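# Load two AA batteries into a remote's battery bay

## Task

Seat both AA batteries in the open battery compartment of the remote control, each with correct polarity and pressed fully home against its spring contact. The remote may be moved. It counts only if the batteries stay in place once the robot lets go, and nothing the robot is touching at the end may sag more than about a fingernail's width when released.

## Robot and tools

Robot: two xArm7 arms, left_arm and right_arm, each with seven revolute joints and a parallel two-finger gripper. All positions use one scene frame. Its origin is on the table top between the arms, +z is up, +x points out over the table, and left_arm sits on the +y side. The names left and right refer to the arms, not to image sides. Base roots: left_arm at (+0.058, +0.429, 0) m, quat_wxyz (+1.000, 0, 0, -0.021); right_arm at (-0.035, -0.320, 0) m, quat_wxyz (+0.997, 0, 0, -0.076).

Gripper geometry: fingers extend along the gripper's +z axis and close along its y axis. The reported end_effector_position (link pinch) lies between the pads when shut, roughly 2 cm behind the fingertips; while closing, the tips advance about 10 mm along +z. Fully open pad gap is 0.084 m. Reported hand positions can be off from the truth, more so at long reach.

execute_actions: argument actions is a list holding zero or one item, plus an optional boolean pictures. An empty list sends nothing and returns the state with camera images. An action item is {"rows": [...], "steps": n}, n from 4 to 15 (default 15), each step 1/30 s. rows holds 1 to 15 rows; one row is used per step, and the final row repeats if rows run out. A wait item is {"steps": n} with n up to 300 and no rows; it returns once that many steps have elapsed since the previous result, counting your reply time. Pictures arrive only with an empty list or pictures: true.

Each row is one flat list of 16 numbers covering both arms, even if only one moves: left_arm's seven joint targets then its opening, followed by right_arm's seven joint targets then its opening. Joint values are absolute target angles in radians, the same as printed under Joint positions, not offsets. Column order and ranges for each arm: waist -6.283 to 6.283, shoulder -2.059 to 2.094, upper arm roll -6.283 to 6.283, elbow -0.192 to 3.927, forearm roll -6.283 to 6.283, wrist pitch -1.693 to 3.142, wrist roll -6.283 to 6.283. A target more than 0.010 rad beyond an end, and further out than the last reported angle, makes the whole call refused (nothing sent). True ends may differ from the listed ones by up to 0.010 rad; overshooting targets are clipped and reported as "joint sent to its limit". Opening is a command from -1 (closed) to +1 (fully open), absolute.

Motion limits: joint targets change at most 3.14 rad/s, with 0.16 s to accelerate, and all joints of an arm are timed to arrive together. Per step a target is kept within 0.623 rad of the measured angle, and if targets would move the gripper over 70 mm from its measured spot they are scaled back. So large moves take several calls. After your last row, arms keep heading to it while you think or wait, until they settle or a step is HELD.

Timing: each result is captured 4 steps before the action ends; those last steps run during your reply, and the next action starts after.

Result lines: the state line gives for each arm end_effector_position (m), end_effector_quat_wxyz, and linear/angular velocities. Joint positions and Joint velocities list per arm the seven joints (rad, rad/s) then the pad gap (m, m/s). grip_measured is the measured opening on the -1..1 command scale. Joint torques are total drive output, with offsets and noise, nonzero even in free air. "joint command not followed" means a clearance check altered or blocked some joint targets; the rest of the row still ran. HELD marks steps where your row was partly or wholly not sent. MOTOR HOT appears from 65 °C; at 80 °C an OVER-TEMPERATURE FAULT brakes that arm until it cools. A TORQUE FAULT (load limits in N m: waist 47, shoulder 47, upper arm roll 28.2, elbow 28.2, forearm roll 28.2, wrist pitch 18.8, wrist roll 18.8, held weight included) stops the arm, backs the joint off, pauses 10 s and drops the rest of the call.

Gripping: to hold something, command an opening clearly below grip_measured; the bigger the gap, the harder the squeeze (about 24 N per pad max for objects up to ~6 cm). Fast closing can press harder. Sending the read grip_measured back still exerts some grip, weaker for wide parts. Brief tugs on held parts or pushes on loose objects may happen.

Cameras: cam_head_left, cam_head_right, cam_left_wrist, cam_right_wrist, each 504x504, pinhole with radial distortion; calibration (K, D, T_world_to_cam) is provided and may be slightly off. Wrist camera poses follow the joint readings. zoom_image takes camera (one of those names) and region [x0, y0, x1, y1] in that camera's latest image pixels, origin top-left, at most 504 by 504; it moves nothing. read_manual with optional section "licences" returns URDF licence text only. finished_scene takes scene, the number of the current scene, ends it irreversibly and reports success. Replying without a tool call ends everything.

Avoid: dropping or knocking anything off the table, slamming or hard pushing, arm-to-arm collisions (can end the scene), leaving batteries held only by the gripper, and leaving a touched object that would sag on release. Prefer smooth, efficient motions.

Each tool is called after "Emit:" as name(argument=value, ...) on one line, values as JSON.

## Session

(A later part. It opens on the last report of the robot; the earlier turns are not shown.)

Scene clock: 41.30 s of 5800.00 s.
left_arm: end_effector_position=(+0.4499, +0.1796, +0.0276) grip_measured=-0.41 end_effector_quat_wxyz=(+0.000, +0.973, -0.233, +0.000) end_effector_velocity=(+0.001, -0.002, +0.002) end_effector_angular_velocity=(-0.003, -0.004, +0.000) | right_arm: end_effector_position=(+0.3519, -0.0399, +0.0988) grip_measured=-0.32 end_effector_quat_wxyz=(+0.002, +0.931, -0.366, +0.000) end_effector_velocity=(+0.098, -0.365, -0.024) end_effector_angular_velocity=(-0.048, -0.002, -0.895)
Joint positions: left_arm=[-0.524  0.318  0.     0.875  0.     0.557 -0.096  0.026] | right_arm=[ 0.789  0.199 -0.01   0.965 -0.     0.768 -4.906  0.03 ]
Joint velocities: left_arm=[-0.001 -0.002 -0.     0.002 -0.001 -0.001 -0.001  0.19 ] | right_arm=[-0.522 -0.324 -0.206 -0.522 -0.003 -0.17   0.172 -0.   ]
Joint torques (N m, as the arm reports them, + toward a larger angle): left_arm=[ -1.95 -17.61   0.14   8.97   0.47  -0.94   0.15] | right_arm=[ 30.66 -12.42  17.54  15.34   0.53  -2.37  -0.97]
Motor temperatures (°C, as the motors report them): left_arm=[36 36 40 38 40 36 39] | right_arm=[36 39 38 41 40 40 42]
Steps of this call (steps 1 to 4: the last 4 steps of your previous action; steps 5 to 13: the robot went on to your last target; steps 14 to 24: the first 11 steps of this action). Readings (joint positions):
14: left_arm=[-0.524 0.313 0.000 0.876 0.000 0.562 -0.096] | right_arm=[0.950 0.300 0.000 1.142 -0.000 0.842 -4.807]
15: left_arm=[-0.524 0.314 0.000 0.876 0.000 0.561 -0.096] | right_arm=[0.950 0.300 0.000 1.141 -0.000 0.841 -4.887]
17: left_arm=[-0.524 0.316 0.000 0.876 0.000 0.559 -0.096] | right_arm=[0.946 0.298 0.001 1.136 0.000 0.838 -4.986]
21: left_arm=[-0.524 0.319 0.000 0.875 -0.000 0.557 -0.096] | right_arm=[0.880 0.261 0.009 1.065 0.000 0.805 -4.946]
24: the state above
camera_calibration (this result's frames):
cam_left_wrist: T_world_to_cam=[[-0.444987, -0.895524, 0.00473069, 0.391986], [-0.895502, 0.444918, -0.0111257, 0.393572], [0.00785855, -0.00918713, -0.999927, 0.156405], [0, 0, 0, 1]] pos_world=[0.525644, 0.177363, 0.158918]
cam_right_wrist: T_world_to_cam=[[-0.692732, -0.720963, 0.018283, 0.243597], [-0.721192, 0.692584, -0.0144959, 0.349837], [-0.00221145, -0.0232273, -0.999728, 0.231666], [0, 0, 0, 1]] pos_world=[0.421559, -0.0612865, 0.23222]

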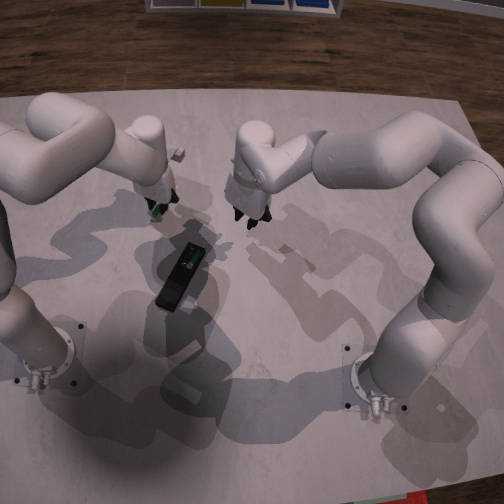

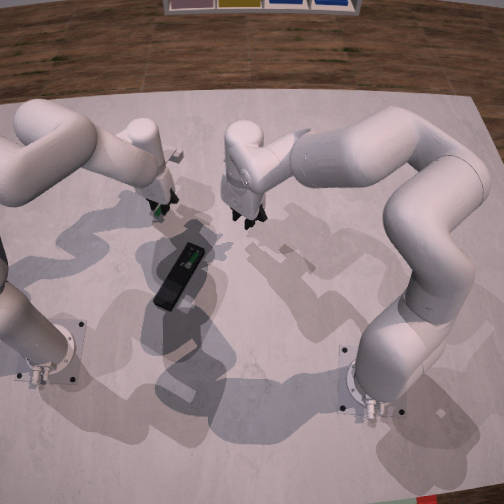

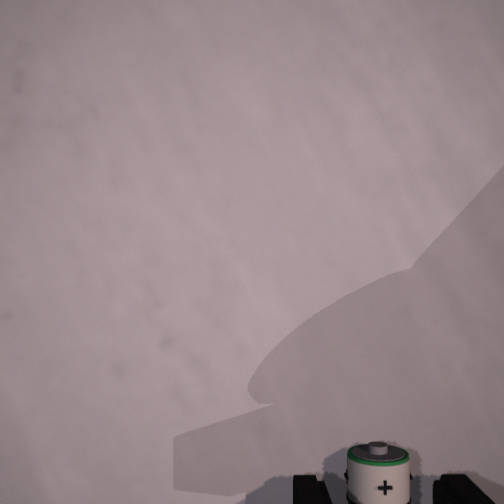

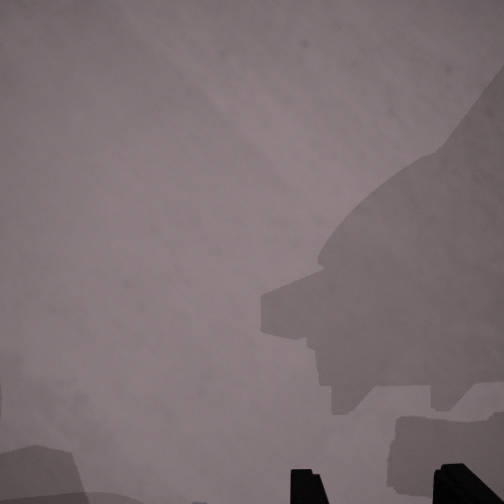

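Emit:
execute_actions(actions=[])

Scene clock: 42.43 s of 5800.00 s.
left_arm: end_effector_position=(+0.4498, +0.1797, +0.0275) grip_measured=-0.11 end_effector_quat_wxyz=(-0.000, +0.973, -0.233, +0.000) end_effector_velocity=(-0.000, +0.000, -0.000) end_effector_angular_velocity=(+0.001, -0.001, -0.003) | right_arm: end_effector_position=(+0.3491, -0.0411, +0.0985) grip_measured=-0.32 end_effector_quat_wxyz=(-0.000, +0.929, -0.369, -0.000) end_effector_velocity=(-0.000, -0.000, -0.000) end_effector_angular_velocity=(-0.000, +0.001, +0.001)
Joint positions: left_arm=[-0.524  0.318  0.     0.875  0.     0.557 -0.096  0.039] | right_arm=[ 0.78  0.19  0.    0.95  0.    0.76 -4.9   0.03]
Joint velocities: left_arm=[-0.    -0.     0.    -0.     0.003 -0.    -0.    -0.   ] | right_arm=[ 0.    -0.    -0.    -0.001  0.001 -0.    -0.001 -0.   ]
Joint torques (N m, as the arm reports them, + toward a larger angle): left_arm=[ -2.07 -17.86   0.     9.02   0.47  -0.92   0.13] | right_arm=[  0.49 -19.19  -0.47  10.72   0.49  -1.76  -0.34]
Motor temperatures (°C, as the motors report them): left_arm=[36 36 40 38 40 36 39] | right_arm=[36 39 38 41 40 40 42]
Kept back: nothing.
Steps of this call (steps 1 to 4: the last 4 steps of your previous action; steps 5 to 30: the robot went on to your last target; steps 31 to 34: nothing new was sent). Readings (joint positions):
1: left_arm=[-0.524 0.318 0.000 0.875 0.000 0.557 -0.096] | right_arm=[0.777 0.193 -0.014 0.954 -0.000 0.764 -4.903]
2: left_arm=[-0.524 0.318 0.000 0.875 0.000 0.557 -0.096] | right_arm=[0.774 0.190 -0.013 0.950 -0.000 0.762 -4.901]
4: left_arm=[-0.524 0.318 0.000 0.875 0.000 0.557 -0.096] | right_arm=[0.778 0.190 -0.002 0.950 -0.000 0.760 -4.900]
8: left_arm=[-0.524 0.318 0.000 0.875 -0.000 0.557 -0.096] | right_arm=[0.782 0.190 0.004 0.951 0.000 0.760 -4.900]
34: the state above
All arms were judged still, so your last target was given up. Only a new action makes them travel on or press farther. Fingers that are still opening or closing keep moving.
camera_calibration (this result's frames):
cam_left_wrist: T_world_to_cam=[[-0.445015, -0.895511, 0.00470071, 0.391994], [-0.895491, 0.444949, -0.0108043, 0.393433], [0.00758382, -0.00901754, -0.999931, 0.15638], [0, 0, 0, 1]] pos_world=[0.525573, 0.177387, 0.158778]
cam_right_wrist: T_world_to_cam=[[-0.696961, -0.716951, 0.0150712, 0.242785], [-0.717108, 0.696839, -0.013074, 0.347297], [-0.00112873, -0.0199197, -0.999801, 0.231038], [0, 0, 0, 1]] pos_world=[0.418522, -0.0633428, 0.231874]

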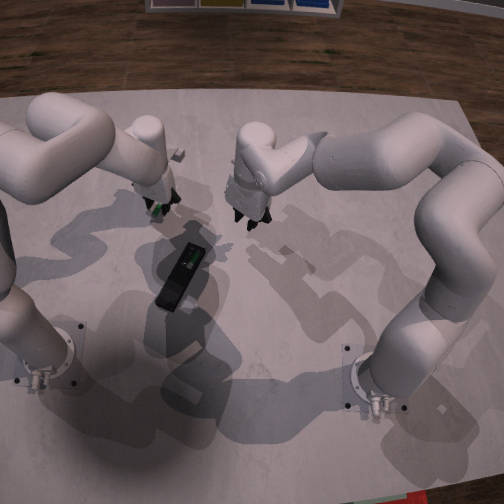

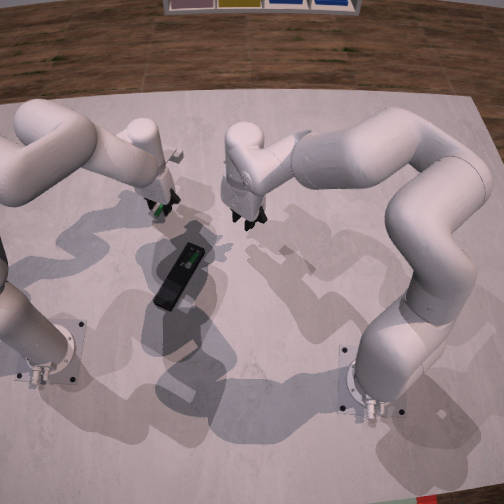

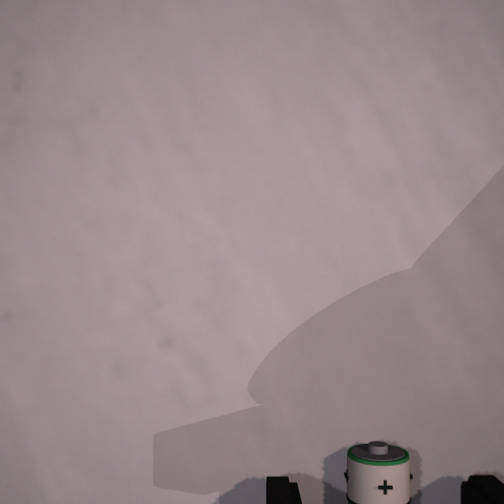

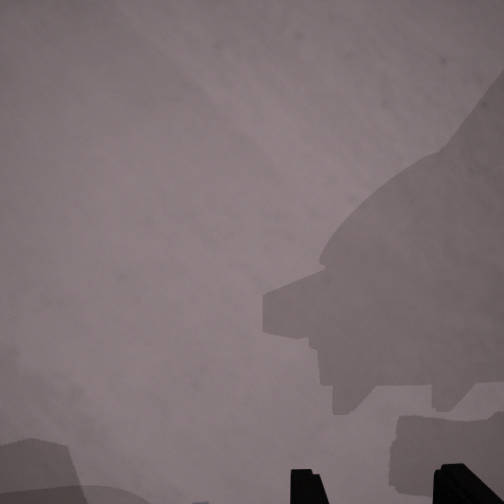

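Emit:
execute_actions(actions=[{"rows":[[-0.5239,0.2409,0,0.8845,0,0.6436,-0.0959,0.3,0.6,0.19,0,0.95,0,0.76,-4.9,-0.3],[-0.5239,0.2409,0,0.8845,0,0.6436,-0.0959,0.3,0.6,0.19,0,0.95,0,0.76,-4.9,-0.3],[-0.5239,0.2409,0,0.8845,0,0.6436,-0.0959,0.3,0.5,0.19,0,0.95,0,0.76,-4.9,-0.3],[-0.5239,0.2409,0,0.8845,0,0.6436,-0.0959,0.3,0.5,0.19,0,0.95,0,0.76,-4.9,-0.3],[-0.5239,0.1565,0,0.9101,0,0.7536,-0.0959,0.6,0.45,0.19,0,0.95,0,0.76,-4.9,-0.3]],"steps":12}])

Emit:
execute_actions(actions=[{"rows":[[-0.6,0.07,0,0.82,0,0.75,0.3,1,0.45,0.19,0,0.95,0,0.76,-4.9,-0.3],[-0.68,-0.02,0,0.72,0,0.74,0.7,1,0.45,0.19,0,0.95,0,0.76,-4.9,-0.3],[-0.77,-0.11,0,0.63,0,0.74,1.1,1,0.45,0.19,0,0.95,0,0.76,-4.9,-0.3],[-0.77,-0.11,0,0.63,0,0.74,1.1,1,0.45,0.19,0,0.95,0,0.76,-4.9,-0.3],[-0.86,-0.2,0,0.53,0,0.73,1.5,1,0.45,0.19,0,0.95,0,0.76,-4.9,-0.3],[-0.86,-0.2,0,0.53,0,0.73,1.5,1,0.45,0.19,0,0.95,0,0.76,-4.9,-0.3],[-0.95,-0.27,0,0.46,0,0.73,1.9,1,0.45,0.19,0,0.95,0,0.76,-4.9,-0.3],[-0.95,-0.27,0,0.46,0,0.73,1.9,1,0.45,0.19,0,0.95,0,0.76,-4.9,-0.3],[-1.03,-0.32,0,0.40,0,0.72,2.2,1,0.45,0.19,0,0.95,0,0.76,-4.9,-0.3],[-1.03,-0.32,0,0.40,0,0.72,2.2,1,0.45,0.19,0,0.95,0,0.76,-4.9,-0.3],[-1.1126,-0.3715,0,0.3445,0,0.716,2.456,1,0.45,0.19,0,0.95,0,0.76,-4.9,-0.3]],"steps":15}])

Emit:
execute_actions(actions=[{"steps":25}], pictures=true)

Scene clock: 43.73 s of 5800.00 s.
left_arm: end_effector_position=(+0.4496, +0.1797, +0.0817) grip_measured=+0.59 end_effector_quat_wxyz=(-0.000, +0.973, -0.233, -0.001) end_effector_velocity=(-0.023, +0.016, +0.331) end_effector_angular_velocity=(+0.026, +0.042, +0.003) | right_arm: end_effector_position=(+0.4026, -0.1352, +0.0987) grip_measured=-0.32 end_effector_quat_wxyz=(-0.000, +0.881, -0.472, +0.001) end_effector_velocity=(+0.208, -0.501, -0.002) end_effector_angular_velocity=(-0.000, +0.007, -1.142)
Joint positions: left_arm=[-0.524  0.194 -0.     0.898 -0.     0.706 -0.096  0.069] | right_arm=[ 0.555  0.19  -0.003  0.951 -0.     0.76  -4.9    0.03 ]
Joint velocities: left_arm=[ 0.001 -0.745  0.002  0.16  -0.001  0.955  0.     0.001] | right_arm=[-1.156 -0.002  0.014 -0.007 -0.     0.001 -0.    -0.   ]
Joint torques (N m, as the arm reports them, + toward a larger angle): left_arm=[ -2.15 -18.     0.21  12.91   0.46  -2.11   0.16] | right_arm=[  2.85 -18.96   1.08  10.11   0.48  -1.62  -0.3 ]
Motor temperatures (°C, as the motors report them): left_arm=[36 36 40 38 40 36 39] | right_arm=[36 39 38 41 40 40 42]
Steps of this call (steps 1 to 31: nothing new was sent; steps 32 to 39: the first 8 steps of this action). Readings (joint positions):
32: left_arm=[-0.524 0.318 0.000 0.875 0.000 0.557 -0.096] | right_arm=[0.780 0.190 0.000 0.950 -0.000 0.760 -4.900]
33: left_arm=[-0.524 0.314 0.000 0.875 0.000 0.565 -0.096] | right_arm=[0.774 0.190 0.002 0.950 0.000 0.760 -4.900]
35: left_arm=[-0.524 0.273 0.000 0.876 -0.000 0.615 -0.096] | right_arm=[0.718 0.190 0.012 0.950 0.000 0.760 -4.900]
39: the state above

Scene clock: 44.23 s of 5800.00 s.
left_arm: end_effector_position=(+0.3346, +0.1464, +0.1101) grip_measured=+1.00 end_effector_quat_wxyz=(-0.000, +0.825, -0.565, -0.001) end_effector_velocity=(-0.487, -0.078, +0.012) end_effector_angular_velocity=(-0.007, -0.002, -2.811) | right_arm: end_effector_position=(+0.4186, -0.1802, +0.0984) grip_measured=-0.32 end_effector_quat_wxyz=(-0.000, +0.857, -0.516, -0.000) end_effector_velocity=(+0.003, -0.006, +0.000) end_effector_angular_velocity=(-0.001, -0.002, -0.013)
Joint positions: left_arm=[-0.751 -0.07  -0.002  0.668 -0.     0.739  0.407  0.084] | right_arm=[ 0.451  0.19   0.     0.95   0.     0.76  -4.9    0.03 ]
Joint velocities: left_arm=[-1.042 -0.926  0.023 -0.99  -0.001 -0.071  1.792 -0.   ] | right_arm=[-0.007  0.    -0.007  0.001  0.    -0.    -0.    -0.   ]
Joint torques (N m, as the arm reports them, + toward a larger angle): left_arm=[ -2.13 -12.51   0.65   9.34   0.59  -0.76   0.2 ] | right_arm=[  0.74 -19.1    0.04  10.63   0.48  -1.73  -0.35]
Motor temperatures (°C, as the motors report them): left_arm=[36 36 40 38 40 36 39] | right_arm=[36 39 38 41 40 40 42]
Steps of this call (steps 1 to 4: the last 4 steps of your previous action; steps 5 to 15: the first 11 steps of this action). Readings (joint positions):
5: left_arm=[-0.524 0.154 -0.000 0.913 0.000 0.752 -0.095] | right_arm=[0.446 0.190 -0.010 0.950 -0.000 0.760 -4.900]
6: left_arm=[-0.525 0.155 0.000 0.908 -0.000 0.753 -0.087] | right_arm=[0.447 0.190 -0.005 0.950 -0.000 0.760 -4.900]
8: left_arm=[-0.537 0.143 0.003 0.890 -0.000 0.753 -0.021] | right_arm=[0.452 0.190 0.004 0.950 0.000 0.760 -4.900]
12: left_arm=[-0.648 0.024 0.002 0.766 -0.000 0.745 0.233] | right_arm=[0.452 0.190 0.003 0.950 0.000 0.760 -4.900]
15: the state above

Scene clock: 45.07 s of 5800.00 s.
left_arm: end_effector_position=(+0.1801, +0.1525, +0.1001) grip_measured=+1.00 end_effector_quat_wxyz=(-0.000, +0.229, +0.973, -0.000) end_effector_velocity=(-0.001, -0.001, +0.001) end_effector_angular_velocity=(-0.002, -0.000, -0.130) | right_arm: end_effector_position=(+0.4188, -0.1808, +0.0985) grip_measured=-0.32 end_effector_quat_wxyz=(-0.000, +0.856, -0.517, -0.000) end_effector_velocity=(-0.000, +0.000, +0.000) end_effector_angular_velocity=(+0.000, -0.000, -0.000)
Joint positions: left_arm=[-1.112 -0.371  0.     0.345  0.     0.716  2.45   0.084] | right_arm=[ 0.45  0.19  0.    0.95  0.    0.76 -4.9   0.03]
Joint velocities: left_arm=[-0.003 -0.003 -0.001 -0.001 -0.001 -0.     0.127  0.   ] | right_arm=[ 0. -0.  0. -0.  0. -0.  0. -0.]
Joint torques (N m, as the arm reports them, + toward a larger angle): left_arm=[-1.92 -7.5   0.66 10.2   0.56 -0.82 -0.32] | right_arm=[  0.38 -19.11  -0.5   10.62   0.39  -1.77  -0.34]
Motor temperatures (°C, as the motors report them): left_arm=[36 36 40 38 40 36 39] | right_arm=[36 39 38 41 40 40 42]
Kept back: nothing.
Steps of this call (steps 1 to 4: the last 4 steps of your previous action; steps 5 to 25: the robot went on to your last target). Readings (joint positions):
1: left_arm=[-0.787 -0.101 -0.001 0.635 -0.000 0.737 0.466] | right_arm=[0.451 0.190 0.000 0.950 0.000 0.760 -4.900]
2: left_arm=[-0.824 -0.131 -0.002 0.602 -0.000 0.735 0.527] | right_arm=[0.451 0.190 0.000 0.950 0.000 0.760 -4.900]
4: left_arm=[-0.895 -0.189 -0.003 0.540 -0.000 0.730 0.663] | right_arm=[0.450 0.190 0.000 0.950 0.000 0.760 -4.900]
8: left_arm=[-1.020 -0.294 -0.002 0.428 -0.000 0.722 1.029] | right_arm=[0.450 0.190 0.000 0.950 0.000 0.760 -4.900]
25: the state above
camera_calibration (this result's frames):
cam_left_wrist: T_world_to_cam=[[0.437997, 0.898964, 0.00465304, -0.185365], [0.898943, -0.43793, -0.010898, -0.0237199], [-0.00775921, 0.00895611, -0.99993, 0.230755], [0, 0, 0, 1]] pos_world=[0.104303, 0.154182, 0.231342]
cam_right_wrist: T_world_to_cam=[[-0.891679, -0.452418, 0.0150708, 0.320551], [-0.452606, 0.891615, -0.0130743, 0.418986], [-0.00752233, -0.0184792, -0.999801, 0.231273], [0, 0, 0, 1]] pos_world=[0.477203, -0.224277, 0.231874]

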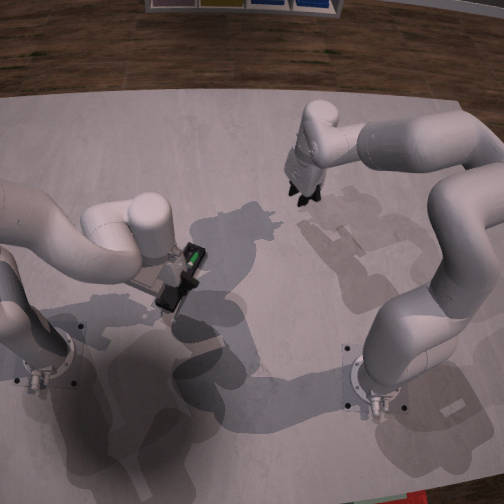

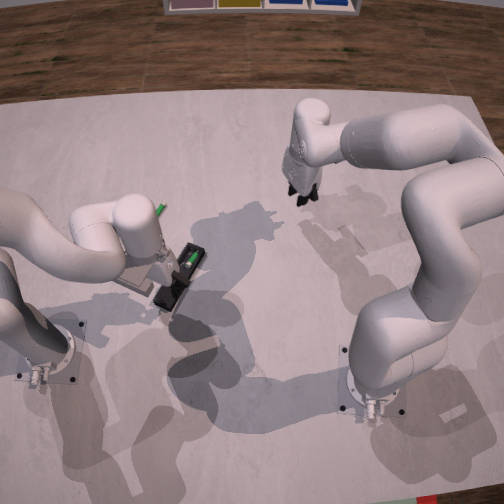

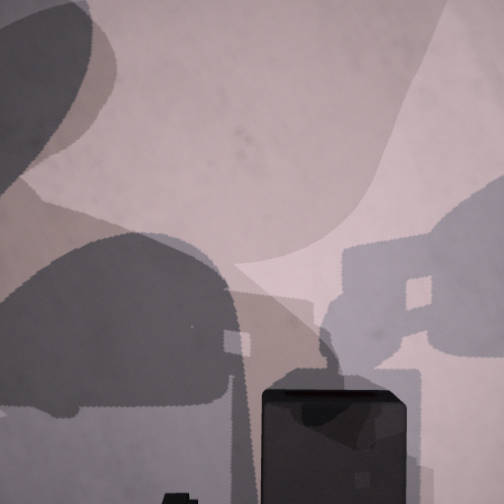

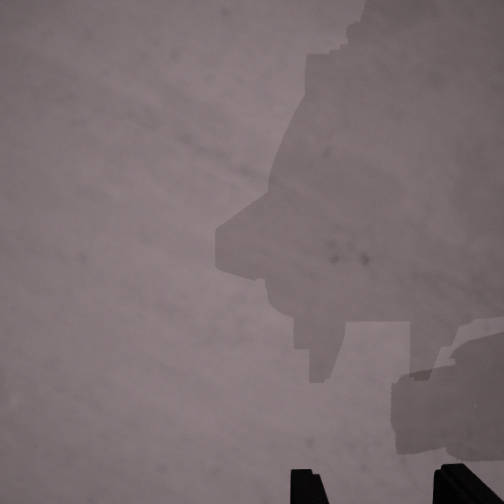

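Emit:
execute_actions(actions=[{"rows":[[-1.127,-0.33,0,0.331,0,0.661,2.442,1,0.5,0.19,0,0.95,0,0.76,-4.9,-0.43],[-1.127,-0.285,0,0.318,0,0.603,2.442,1,0.55,0.19,0,0.95,0,0.76,-4.9,-0.43],[-1.127,-0.238,0,0.307,0,0.545,2.442,1,0.6,0.19,0,0.95,0,0.76,-4.9,-0.43],[-1.127,-0.2,0,0.302,0,0.502,2.442,0.8,0.65,0.19,0,0.95,0,0.76,-4.9,-0.43],[-1.127,-0.17,0,0.299,0,0.469,2.442,0.7,0.7,0.19,0,0.95,0,0.76,-4.9,-0.43],[-1.127,-0.145,0,0.296,0,0.441,2.442,0.6,0.7,0.19,0,0.95,0,0.76,-4.9,-0.43],[-1.127,-0.125,0,0.2945,0,0.4195,2.442,0.6,0.7,0.19,0,0.95,0,0.76,-4.9,-0.43],[-1.127,-0.114,0,0.2937,0,0.4077,2.442,0.6,0.7,0.19,0,0.95,0,0.76,-4.9,-0.43],[-1.127,-0.1068,0,0.2931,0,0.3999,2.442,0.6,0.7,0.19,0,0.95,0,0.76,-4.9,-0.43]],"steps":15}])

Emit:
execute_actions(actions=[{"rows":[[-1.127,-0.1068,0,0.2931,0,0.3999,2.442,0.45,0.75,0.2,0,0.95,0,0.75,-4.95,-0.43],[-1.127,-0.1068,0,0.2931,0,0.3999,2.442,0.35,0.8,0.2,0,0.95,0,0.75,-5.0,-0.43],[-1.127,-0.1068,0,0.2931,0,0.3999,2.442,0.25,0.85,0.2,0,0.95,0,0.75,-5.0,-0.43],[-1.127,-0.1068,0,0.2931,0,0.3999,2.442,0.18,0.85,0.2,0,0.95,0,0.75,-5.0,-0.43],[-1.127,-0.1068,0,0.2931,0,0.3999,2.442,0.1,0.85,0.2,0,0.95,0,0.75,-5.0,-0.43],[-1.127,-0.1068,0,0.2931,0,0.3999,2.442,0.0,0.85,0.2,0,0.95,0,0.75,-5.0,-0.43],[-1.127,-0.1068,0,0.2931,0,0.3999,2.442,-0.1,0.85,0.2,0,0.95,0,0.75,-5.0,-0.43],[-1.127,-0.1068,0,0.2931,0,0.3999,2.442,-0.2,0.85,0.2,0,0.95,0,0.75,-5.0,-0.43],[-1.127,-0.1068,0,0.2931,0,0.3999,2.442,-0.3,0.85,0.2,0,0.95,0,0.75,-5.0,-0.43],[-1.127,-0.1068,0,0.2931,0,0.3999,2.442,-0.4,0.85,0.2,0,0.95,0,0.75,-5.0,-0.43]],"steps":15}], pictures=true)

Scene clock: 46.37 s of 5800.00 s.
left_arm: end_effector_position=(+0.1746, +0.1541, +0.0263) grip_measured=+0.59 end_effector_quat_wxyz=(-0.003, +0.232, +0.973, +0.004) end_effector_velocity=(+0.005, -0.011, -0.037) end_effector_angular_velocity=(-0.042, -0.018, +0.002) | right_arm: end_effector_position=(+0.3660, -0.0664, +0.0983) grip_measured=-0.45 end_effector_quat_wxyz=(-0.000, +0.917, -0.399, -0.001) end_effector_velocity=(+0.024, -0.043, -0.002) end_effector_angular_velocity=(-0.022, -0.005, -0.095)
Joint positions: left_arm=[-1.127 -0.109  0.     0.29  -0.     0.41   2.442  0.069] | right_arm=[ 0.705  0.19   0.011  0.95   0.     0.76  -4.9    0.024]
Joint velocities: left_arm=[ 0.002  0.176 -0.    -0.003  0.    -0.224  0.     0.   ] | right_arm=[ 0.015 -0.    -0.112 -0.006 -0.     0.002  0.     0.   ]
Joint torques (N m, as the arm reports them, + toward a larger angle): left_arm=[ -2.03 -15.53   0.18   9.64   0.5   -1.15   0.18] | right_arm=[-11.88 -19.46  -8.71  10.85   0.42  -1.82  -0.32]
Motor temperatures (°C, as the motors report them): left_arm=[36 36 40 38 40 36 39] | right_arm=[36 39 38 41 40 40 42]
Steps of this call (steps 1 to 28: the robot went on to your last target; steps 29 to 39: the first 11 steps of this action). Readings (joint positions):
29: left_arm=[-1.113 -0.371 0.000 0.344 0.000 0.716 2.456] | right_arm=[0.450 0.190 -0.000 0.950 0.000 0.760 -4.900]
30: left_arm=[-1.114 -0.367 0.000 0.343 0.000 0.708 2.454] | right_arm=[0.456 0.190 -0.002 0.950 -0.000 0.760 -4.900]
32: left_arm=[-1.123 -0.323 -0.000 0.333 0.000 0.644 2.446] | right_arm=[0.509 0.190 -0.011 0.950 -0.000 0.760 -4.900]
36: left_arm=[-1.127 -0.167 -0.000 0.297 -0.000 0.472 2.442] | right_arm=[0.665 0.190 0.007 0.951 0.000 0.760 -4.900]
39: the state above

Scene clock: 46.87 s of 5800.00 s.
left_arm: end_effector_position=(+0.1760, +0.1504, +0.0275) grip_measured=+0.09 end_effector_quat_wxyz=(+0.000, +0.232, +0.973, -0.001) end_effector_velocity=(-0.000, +0.001, -0.000) end_effector_angular_velocity=(+0.002, -0.000, -0.003) | right_arm: end_effector_position=(+0.3290, -0.0142, +0.0944) grip_measured=-0.45 end_effector_quat_wxyz=(+0.000, +0.957, -0.288, -0.000) end_effector_velocity=(+0.072, -0.083, +0.003) end_effector_angular_velocity=(-0.018, -0.024, -0.218)
Joint positions: left_arm=[-1.127 -0.108  0.     0.294  0.     0.4    2.442  0.048] | right_arm=[ 0.851  0.2    0.     0.95   0.     0.75  -5.     0.024]
Joint velocities: left_arm=[ 0.     0.001 -0.    -0.001  0.002  0.     0.001  0.   ] | right_arm=[-0.081 -0.004 -0.141  0.003 -0.001 -0.    -0.001  0.   ]
Joint torques (N m, as the arm reports them, + toward a larger angle): left_arm=[-1.95 -9.02  0.38  7.37  0.67 -0.8   0.18] | right_arm=[  3.51 -19.21   3.63  10.62   0.39  -1.76  -0.33]
Motor temperatures (°C, as the motors report them): left_arm=[36 36 40 38 40 36 39] | right_arm=[36 39 38 41 40 40 42]
Steps of this call (steps 1 to 4: the last 4 steps of your previous action; steps 5 to 15: the first 11 steps of this action). Readings (joint positions):
5: left_arm=[-1.127 -0.108 -0.000 0.295 0.000 0.400 2.442] | right_arm=[0.697 0.190 -0.005 0.950 -0.000 0.760 -4.900]
6: left_arm=[-1.127 -0.109 -0.000 0.294 0.000 0.400 2.442] | right_arm=[0.703 0.191 -0.006 0.950 -0.000 0.758 -4.908]
8: left_arm=[-1.127 -0.108 -0.000 0.294 0.000 0.400 2.442] | right_arm=[0.757 0.197 -0.013 0.951 -0.000 0.752 -4.959]
12: left_arm=[-1.127 -0.108 0.000 0.294 0.000 0.400 2.442] | right_arm=[0.855 0.200 0.015 0.950 0.000 0.750 -4.998]
15: the state above
camera_calibration (this result's frames):
cam_left_wrist: T_world_to_cam=[[0.444484, 0.895779, 0.00381606, -0.182011], [0.895759, -0.444433, -0.00973395, -0.0202177], [-0.00702349, 0.00774485, -0.999945, 0.158283], [0, 0, 0, 1]] pos_world=[0.100123, 0.15283, 0.158772]
cam_right_wrist: T_world_to_cam=[[-0.565277, -0.824759, 0.0153026, 0.203232], [-0.824898, 0.565132, -0.0129726, 0.347649], [0.00205124, -0.0199562, -0.999799, 0.226459], [0, 0, 0, 1]] pos_world=[0.401194, -0.0243311, 0.227813]

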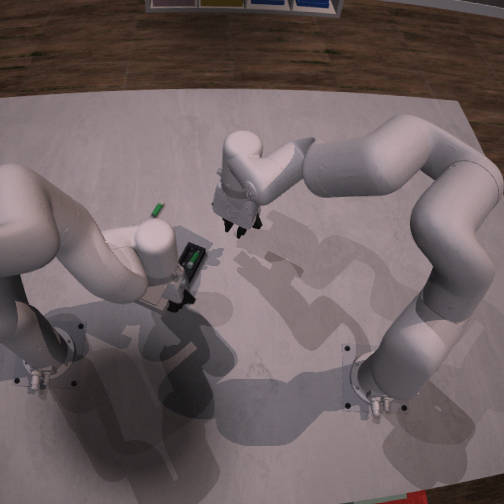

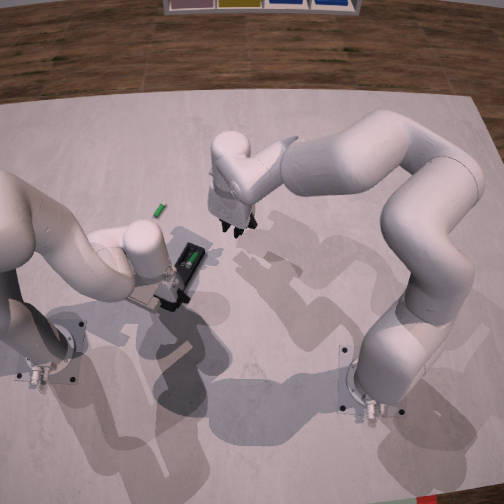

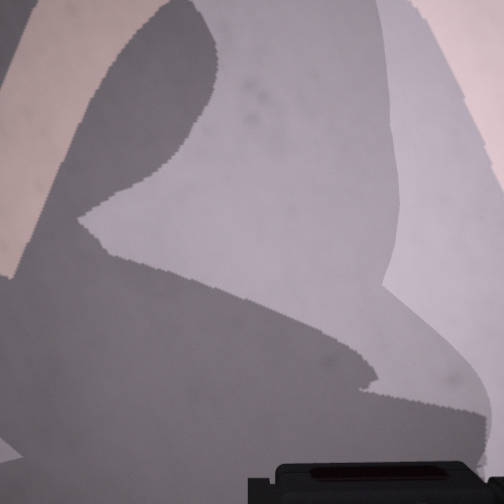

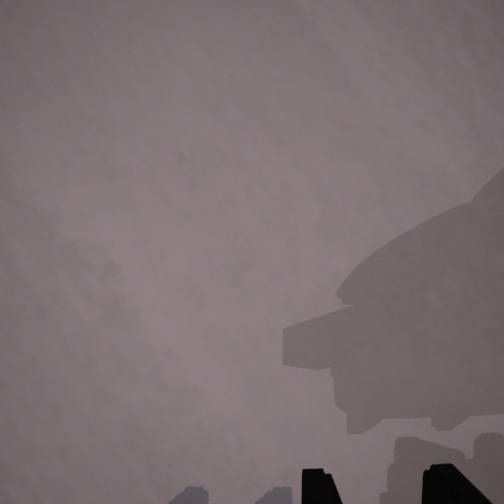

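Emit:
execute_actions(actions=[{"rows":[[-1.127,-0.1068,0,0.2931,0,0.3999,2.442,-0.4,0.89,0.22,0,0.98,0,0.76,-4.98,-0.43],[-1.127,-0.1068,0,0.2931,0,0.3999,2.442,-0.4,0.93,0.24,0,1.01,0,0.77,-4.96,-0.43],[-1.127,-0.1068,0,0.2931,0,0.3999,2.442,-0.4,0.97,0.26,0,1.04,0,0.78,-4.94,-0.43],[-1.127,-0.1068,0,0.2931,0,0.3999,2.442,-0.4,1.0,0.275,0,1.07,0,0.795,-4.92,-0.43],[-1.127,-0.1068,0,0.2931,0,0.3999,2.442,-0.4,1.03,0.29,0,1.095,0,0.805,-4.91,-0.43],[-1.127,-0.1068,0,0.2931,0,0.3999,2.442,-0.4,1.05,0.30,0,1.11,0,0.81,-4.9,-0.43],[-1.127,-0.1068,0,0.2931,0,0.3999,2.442,-0.4,1.065,0.306,0,1.12,0,0.814,-4.892,-0.43],[-1.127,-0.1068,0,0.2931,0,0.3999,2.442,-0.4,1.0783,0.3111,0,1.1269,0,0.8158,-4.887,-0.43]],"steps":15}])

Emit:
execute_actions(actions=[{"steps":8}], pictures=true)

Scene clock: 48.10 s of 5800.00 s.
left_arm: end_effector_position=(+0.1759, +0.1507, +0.0273) grip_measured=+0.09 end_effector_quat_wxyz=(+0.000, +0.232, +0.973, -0.000) end_effector_velocity=(+0.000, -0.000, +0.000) end_effector_angular_velocity=(-0.001, -0.000, +0.001) | right_arm: end_effector_position=(+0.2701, +0.0985, +0.1001) grip_measured=-0.45 end_effector_quat_wxyz=(-0.001, +0.974, -0.226, -0.001) end_effector_velocity=(-0.013, +0.008, -0.010) end_effector_angular_velocity=(-0.044, +0.012, -0.015)
Joint positions: left_arm=[-1.127 -0.107  0.     0.293  0.     0.4    2.442  0.048] | right_arm=[ 1.082  0.31   0.011  1.125  0.     0.814 -4.889  0.024]
Joint velocities: left_arm=[ 0.     0.    -0.     0.001 -0.001 -0.    -0.001  0.   ] | right_arm=[ 0.081  0.039 -0.049  0.033 -0.002  0.037  0.051 -0.   ]
Joint torques (N m, as the arm reports them, + toward a larger angle): left_arm=[-1.76 -6.61  0.32  6.08  0.54 -0.63  0.12] | right_arm=[-15.46 -22.67 -10.9   10.23   0.34  -1.72  -0.77]
Motor temperatures (°C, as the motors report them): left_arm=[36 36 40 38 40 36 39] | right_arm=[36 39 38 41 40 40 42]
Steps of this call (steps 1 to 4: the last 4 steps of your previous action; steps 5 to 15: the robot went on to your last target; steps 16 to 26: nothing new was sent; steps 27 to 37: the first 11 steps of this action). Readings (joint positions):
27: left_arm=[-1.127 -0.107 0.000 0.293 0.000 0.400 2.442] | right_arm=[0.850 0.200 -0.000 0.950 0.000 0.750 -5.000]
28: left_arm=[-1.127 -0.107 0.000 0.293 0.000 0.400 2.442] | right_arm=[0.856 0.203 -0.002 0.955 -0.000 0.752 -4.996]
30: left_arm=[-1.127 -0.107 0.000 0.293 0.000 0.400 2.442] | right_arm=[0.903 0.229 -0.010 0.993 -0.000 0.766 -4.970]
34: left_arm=[-1.127 -0.107 0.000 0.293 0.000 0.400 2.442] | right_arm=[1.038 0.293 0.007 1.099 0.000 0.804 -4.907]
37: the state above

Scene clock: 48.37 s of 5800.00 s.
left_arm: end_effector_position=(+0.1759, +0.1507, +0.0273) grip_measured=+0.09 end_effector_quat_wxyz=(+0.000, +0.232, +0.973, -0.000) end_effector_velocity=(-0.000, +0.000, -0.000) end_effector_angular_velocity=(+0.001, +0.000, -0.001) | right_arm: end_effector_position=(+0.2776, +0.0928, +0.1001) grip_measured=-0.45 end_effector_quat_wxyz=(+0.000, +0.972, -0.235, +0.000) end_effector_velocity=(-0.022, +0.019, +0.001) end_effector_angular_velocity=(+0.009, +0.007, +0.052)
Joint positions: left_arm=[-1.127 -0.107  0.     0.293  0.     0.4    2.442  0.048] | right_arm=[ 1.077  0.311 -0.002  1.126 -0.     0.816 -4.887  0.024]
Joint velocities: left_arm=[-0.001 -0.     0.    -0.001  0.    -0.     0.001  0.   ] | right_arm=[ 0.02   0.001  0.034  0.004  0.001 -0.001  0.     0.   ]
Joint torques (N m, as the arm reports them, + toward a larger angle): left_arm=[-2.05 -6.36  0.38  5.89  0.47 -0.59  0.29] | right_arm=[  0.06 -21.6   -0.38  10.97   0.29  -1.72  -0.37]
Motor temperatures (°C, as the motors report them): left_arm=[36 36 40 38 40 36 39] | right_arm=[36 39 38 41 40 40 42]
Kept back: nothing.
Steps of this call (steps 1 to 4: the last 4 steps of your previous action; steps 5 to 8: the robot went on to your last target). Readings (joint positions):
1: left_arm=[-1.127 -0.107 0.000 0.293 0.000 0.400 2.442] | right_arm=[1.082 0.311 0.008 1.126 0.000 0.815 -4.888]
2: left_arm=[-1.127 -0.107 0.000 0.293 0.000 0.400 2.442] | right_arm=[1.080 0.311 0.003 1.126 0.000 0.816 -4.888]
4: left_arm=[-1.127 -0.107 0.000 0.293 0.000 0.400 2.442] | right_arm=[1.076 0.311 -0.004 1.126 -0.000 0.816 -4.887]
8: the state above
camera_calibration (this result's frames):
cam_left_wrist: T_world_to_cam=[[0.444478, 0.895779, 0.00434738, -0.18221], [0.89576, -0.444418, -0.0103737, -0.0199776], [-0.00736052, 0.0085051, -0.999937, 0.157965], [0, 0, 0, 1]] pos_world=[0.100046, 0.152998, 0.15854]
cam_right_wrist: T_world_to_cam=[[-0.47013, -0.882464, 0.0153344, 0.241246], [-0.882584, 0.469956, -0.0136529, 0.269798], [0.00484169, -0.0199525, -0.999789, 0.233636], [0, 0, 0, 1]] pos_world=[0.350405, 0.0907591, 0.233571]

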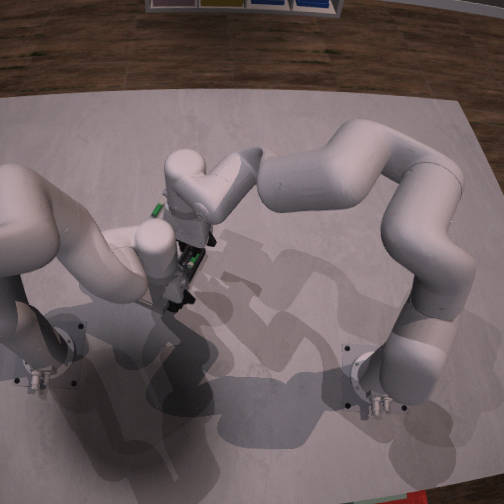

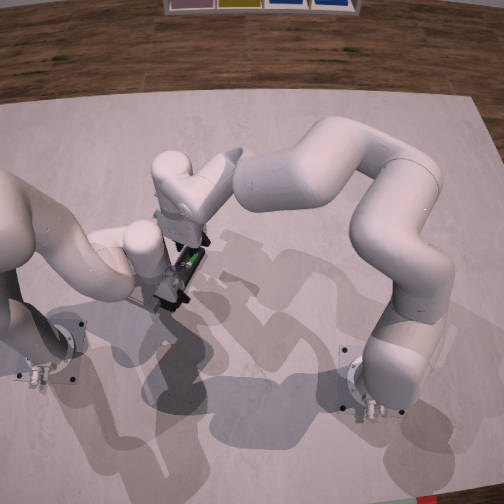

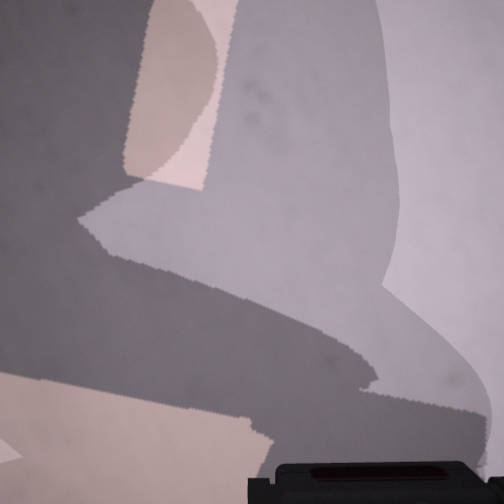

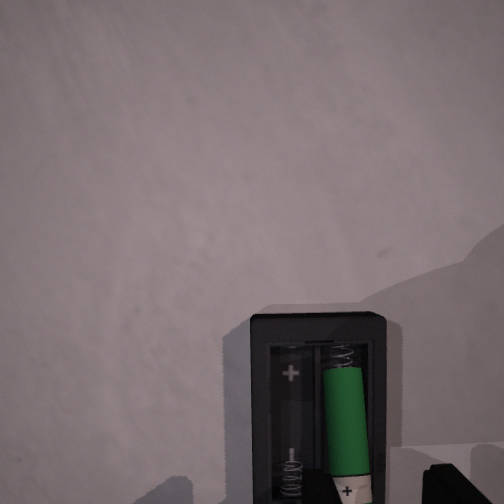

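Emit:
execute_actions(actions=[{"steps":10}], pictures=true)

Emit:
zoom_image(camera="cam_right_wrist", region=[230,300,430,504])

Scene clock: 48.70 s of 5800.00 s.
left_arm: end_effector_position=(+0.1759, +0.1507, +0.0272) grip_measured=+0.09 end_effector_quat_wxyz=(+0.000, +0.232, +0.973, -0.000) end_effector_velocity=(+0.000, +0.000, -0.000) end_effector_angular_velocity=(+0.001, -0.000, -0.001) | right_arm: end_effector_position=(+0.2763, +0.0940, +0.1001) grip_measured=-0.45 end_effector_quat_wxyz=(+0.000, +0.972, -0.233, +0.000) end_effector_velocity=(-0.001, +0.001, -0.001) end_effector_angular_velocity=(-0.001, +0.000, +0.003)
Joint positions: left_arm=[-1.127 -0.107  0.     0.293 -0.     0.4    2.442  0.048] | right_arm=[ 1.078  0.311 -0.     1.127 -0.     0.816 -4.887  0.024]
Joint velocities: left_arm=[ 0.001 -0.    -0.    -0.     0.001  0.     0.     0.   ] | right_arm=[ 0.001  0.001  0.001  0.    -0.001  0.     0.     0.   ]
Joint torques (N m, as the arm reports them, + toward a larger angle): left_arm=[-1.59 -5.83  0.31  5.77  0.53 -0.67  0.14] | right_arm=[  0.23 -21.52  -0.65  10.87   0.35  -1.74  -0.28]
Motor temperatures (°C, as the motors report them): left_arm=[36 36 40 38 40 36 39] | right_arm=[36 39 38 41 40 40 42]
Kept back: nothing.
Steps of this call (steps 1 to 10: the robot went on to your last target). Readings (joint positions):
1: left_arm=[-1.127 -0.107 0.000 0.293 0.000 0.400 2.442] | right_arm=[1.077 0.311 -0.001 1.126 -0.000 0.816 -4.887]
2: left_arm=[-1.127 -0.107 0.000 0.293 0.000 0.400 2.442] | right_arm=[1.078 0.311 -0.000 1.127 -0.000 0.816 -4.887]
4: left_arm=[-1.127 -0.107 0.000 0.293 0.000 0.400 2.442] | right_arm=[1.078 0.311 -0.000 1.127 0.000 0.816 -4.887]
8: left_arm=[-1.127 -0.107 0.000 0.293 -0.000 0.400 2.442] | right_arm=[1.078 0.311 -0.000 1.127 -0.000 0.816 -4.887]
10: the state above
camera_calibration (this result's frames):
cam_left_wrist: T_world_to_cam=[[0.444425, 0.895805, 0.00440098, -0.182235], [0.895785, -0.444364, -0.0104627, -0.0199547], [-0.00741688, 0.00859221, -0.999936, 0.157922], [0, 0, 0, 1]] pos_world=[0.100036, 0.153023, 0.158505]
cam_right_wrist: T_world_to_cam=[[-0.467324, -0.883957, 0.0150826, 0.24108], [-0.884074, 0.467162, -0.0131242, 0.268684], [0.00455524, -0.0194674, -0.9998, 0.23369], [0, 0, 0, 1]] pos_world=[0.349134, 0.0921346, 0.233534]

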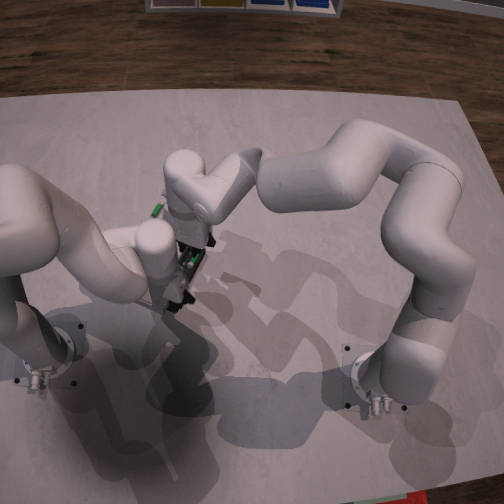

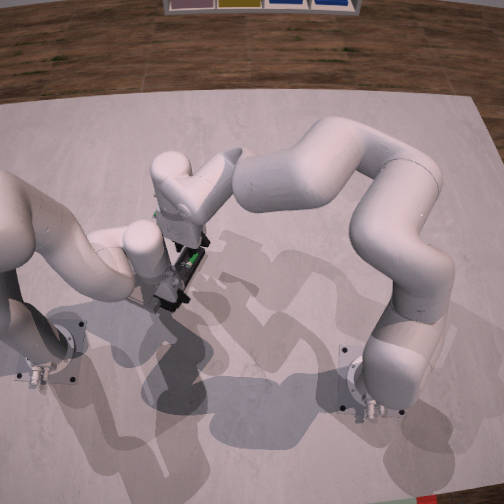

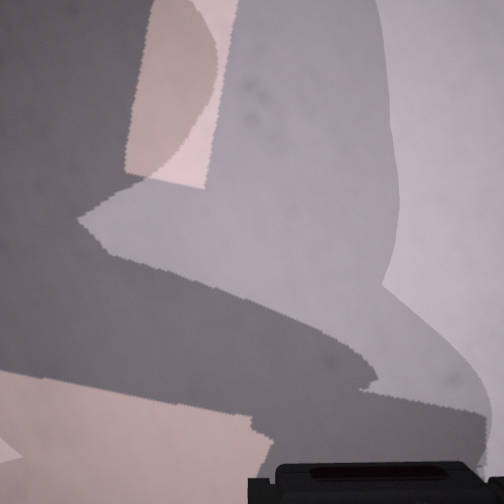

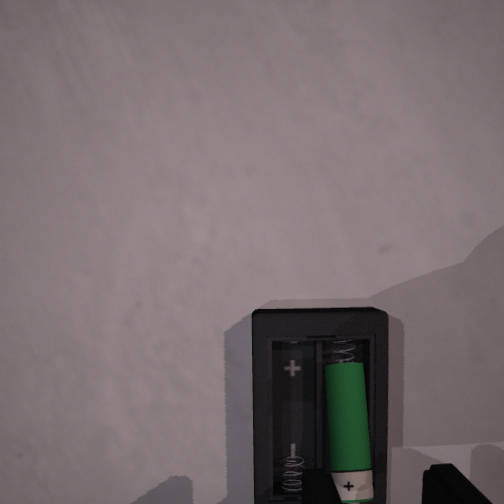

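Region (230, 300, 430, 504) of cam_right_wrist's 504x504 image, scaled by 2.471, with more detail than that image has; it fills the left 494 columns of this view, and the rest is white.

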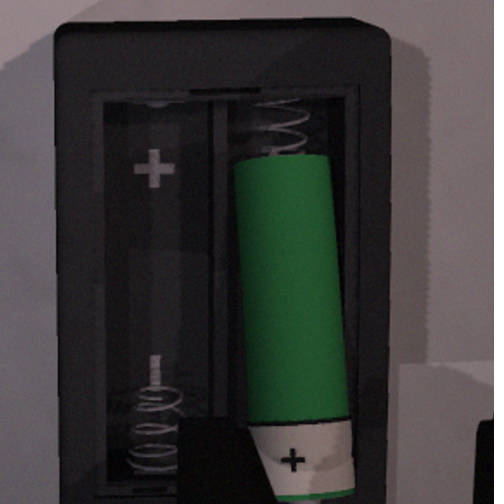

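Emit:
execute_actions(actions=[{"rows":[[-1.127,-0.1068,0,0.2931,0,0.3999,2.442,-0.4,1.078,0.335,0,1.115,0,0.78,-4.887,-0.43],[-1.127,-0.1068,0,0.2931,0,0.3999,2.442,-0.4,1.078,0.36,0,1.106,0,0.746,-4.887,-0.43],[-1.127,-0.1068,0,0.2931,0,0.3999,2.442,-0.4,1.078,0.3833,0,1.0987,0,0.7154,-4.887,-0.43],[-1.127,-0.1068,0,0.2931,0,0.3999,2.442,-0.4,1.078,0.392,0,1.097,0,0.705,-4.887,-0.43],[-1.127,-0.1068,0,0.2931,0,0.3999,2.442,-0.4,1.078,0.40,0,1.0953,0,0.6953,-4.887,-0.43],[-1.127,-0.1068,0,0.2931,0,0.3999,2.442,-0.4,1.078,0.406,0,1.0941,0,0.6881,-4.887,-0.43],[-1.127,-0.1068,0,0.2931,0,0.3999,2.442,-0.4,1.078,0.410,0,1.0933,0,0.6833,-4.887,-0.43],[-1.127,-0.1068,0,0.2931,0,0.3999,2.442,-0.4,1.078,0.4143,0,1.0925,0,0.6782,-4.887,-0.43]],"steps":15}])

Emit:
execute_actions(actions=[{"rows":[[-1.127,-0.1068,0,0.2931,0,0.3999,2.442,-0.4,1.078,0.4143,0,1.0925,0,0.6782,-4.887,-0.5],[-1.127,-0.1068,0,0.2931,0,0.3999,2.442,-0.4,1.078,0.4143,0,1.0925,0,0.6782,-4.887,-0.58],[-1.127,-0.1068,0,0.2931,0,0.3999,2.442,-0.4,1.078,0.4143,0,1.0925,0,0.6782,-4.887,-0.65],[-1.127,-0.1068,0,0.2931,0,0.3999,2.442,-0.4,1.078,0.4143,0,1.0925,0,0.6782,-4.887,-0.72],[-1.127,-0.1068,0,0.2931,0,0.3999,2.442,-0.4,1.078,0.4143,0,1.0925,0,0.6782,-4.887,-0.8],[-1.127,-0.1068,0,0.2931,0,0.3999,2.442,-0.4,1.078,0.4143,0,1.0925,0,0.6782,-4.887,-0.9],[-1.127,-0.1068,0,0.2931,0,0.3999,2.442,-0.4,1.078,0.4143,0,1.0925,0,0.6782,-4.887,-1]],"steps":15}], pictures=true)

Scene clock: 50.40 s of 5800.00 s.
left_arm: end_effector_position=(+0.1758, +0.1508, +0.0272) grip_measured=+0.09 end_effector_quat_wxyz=(+0.000, +0.232, +0.973, -0.000) end_effector_velocity=(-0.000, +0.001, -0.000) end_effector_angular_velocity=(+0.001, +0.001, +0.003) | right_arm: end_effector_position=(+0.2749, +0.0923, +0.0434) grip_measured=-0.45 end_effector_quat_wxyz=(+0.002, +0.972, -0.233, -0.001) end_effector_velocity=(+0.024, +0.030, +0.032) end_effector_angular_velocity=(+0.091, -0.069, -0.002)
Joint positions: left_arm=[-1.127 -0.107  0.     0.293  0.     0.4    2.442  0.048] | right_arm=[ 1.078  0.415  0.     1.091 -0.     0.68  -4.887  0.024]
Joint velocities: left_arm=[ 0.001  0.    -0.    -0.001 -0.002 -0.    -0.     0.   ] | right_arm=[-0.001 -0.025 -0.002  0.045 -0.    -0.044 -0.001  0.   ]
Joint torques (N m, as the arm reports them, + toward a larger angle): left_arm=[-2.04 -5.45  0.36  5.05  0.49 -0.52  0.26] | right_arm=[  0.36 -23.61  -0.62  10.46   0.37  -1.66  -0.41]
Motor temperatures (°C, as the motors report them): left_arm=[36 36 40 38 40 36 39] | right_arm=[36 39 38 41 40 40 42]
Steps of this call (steps 1 to 15: the robot went on to your last target; steps 16 to 40: nothing new was sent; steps 41 to 51: the first 11 steps of this action). Readings (joint positions):
41: left_arm=[-1.127 -0.107 0.000 0.293 0.000 0.400 2.442] | right_arm=[1.078 0.311 0.000 1.127 -0.000 0.815 -4.887]
42: left_arm=[-1.127 -0.107 0.000 0.293 0.000 0.400 2.442] | right_arm=[1.078 0.314 -0.000 1.126 -0.000 0.807 -4.887]
44: left_arm=[-1.127 -0.107 0.000 0.293 0.000 0.400 2.442] | right_arm=[1.078 0.344 -0.000 1.116 0.000 0.760 -4.887]
48: left_arm=[-1.127 -0.107 0.000 0.293 0.000 0.400 2.442] | right_arm=[1.078 0.409 0.000 1.089 -0.000 0.693 -4.887]
51: the state above

Scene clock: 50.90 s of 5800.00 s.
left_arm: end_effector_position=(+0.1758, +0.1508, +0.0272) grip_measured=+0.09 end_effector_quat_wxyz=(+0.000, +0.232, +0.973, -0.000) end_effector_velocity=(+0.000, +0.000, -0.000) end_effector_angular_velocity=(+0.000, -0.000, +0.001) | right_arm: end_effector_position=(+0.2758, +0.0933, +0.0448) grip_measured=-0.70 end_effector_quat_wxyz=(-0.000, +0.972, -0.233, +0.000) end_effector_velocity=(-0.000, -0.000, -0.001) end_effector_angular_velocity=(-0.000, +0.002, -0.002)
Joint positions: left_arm=[-1.127 -0.107 -0.     0.293 -0.     0.4    2.442  0.048] | right_arm=[ 1.078  0.414 -0.     1.093  0.     0.678 -4.887  0.013]
Joint velocities: left_arm=[ 0.001  0.     0.    -0.     0.     0.    -0.    -0.   ] | right_arm=[-0.001  0.001  0.    -0.001  0.002 -0.001 -0.     0.   ]
Joint torques (N m, as the arm reports them, + toward a larger angle): left_arm=[-1.83 -5.61  0.36  5.12  0.55 -0.34  0.27] | right_arm=[  0.52 -21.46  -0.47  10.11   0.39  -2.23  -0.4 ]
Motor temperatures (°C, as the motors report them): left_arm=[36 36 40 38 40 36 39] | right_arm=[36 39 38 41 40 40 42]
Steps of this call (steps 1 to 4: the last 4 steps of your previous action; steps 5 to 15: the first 11 steps of this action). Readings (joint positions):
5: left_arm=[-1.127 -0.107 0.000 0.293 0.000 0.400 2.442] | right_arm=[1.078 0.413 -0.000 1.094 0.000 0.678 -4.887]
6: left_arm=[-1.127 -0.107 0.000 0.293 0.000 0.400 2.442] | right_arm=[1.078 0.413 -0.000 1.093 0.000 0.678 -4.887]
8: left_arm=[-1.127 -0.107 0.000 0.293 0.000 0.400 2.442] | right_arm=[1.078 0.414 -0.000 1.093 0.000 0.678 -4.887]
12: left_arm=[-1.127 -0.107 -0.000 0.293 -0.000 0.400 2.442] | right_arm=[1.078 0.414 -0.000 1.093 0.000 0.679 -4.887]
15: the state above
camera_calibration (this result's frames):
cam_left_wrist: T_world_to_cam=[[0.444459, 0.895787, 0.00461953, -0.182316], [0.895768, -0.444394, -0.0106987, -0.0198521], [-0.00753091, 0.00889317, -0.999932, 0.157812], [0, 0, 0, 1]] pos_world=[0.100003, 0.15309, 0.158431]
cam_right_wrist: T_world_to_cam=[[-0.467345, -0.883954, 0.0146175, 0.241128], [-0.884062, 0.467185, -0.0131545, 0.267811], [0.00479891, -0.0190704, -0.999807, 0.178302], [0, 0, 0, 1]] pos_world=[0.348596, 0.091429, 0.178266]

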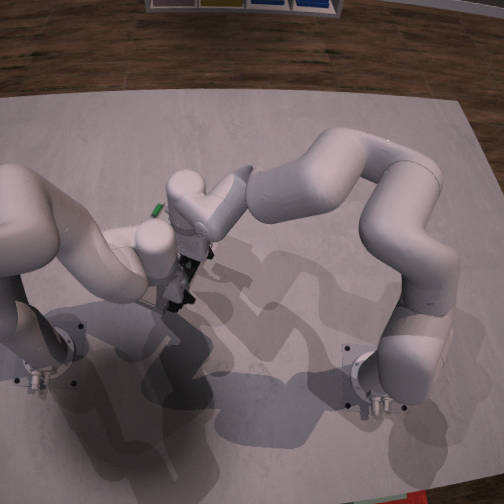

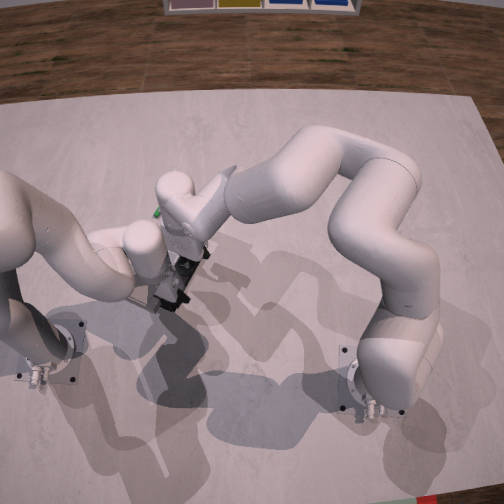

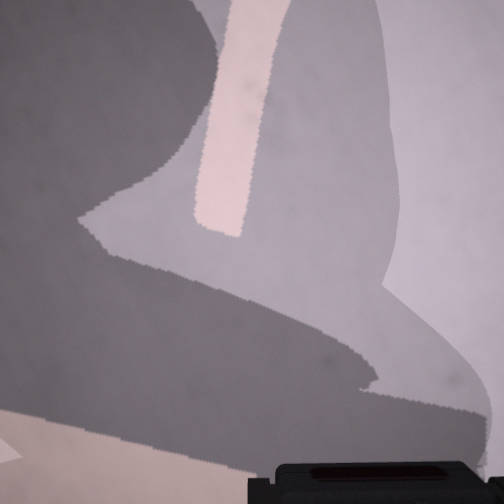

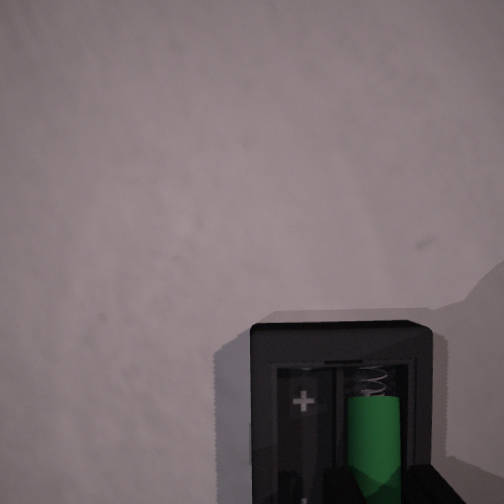

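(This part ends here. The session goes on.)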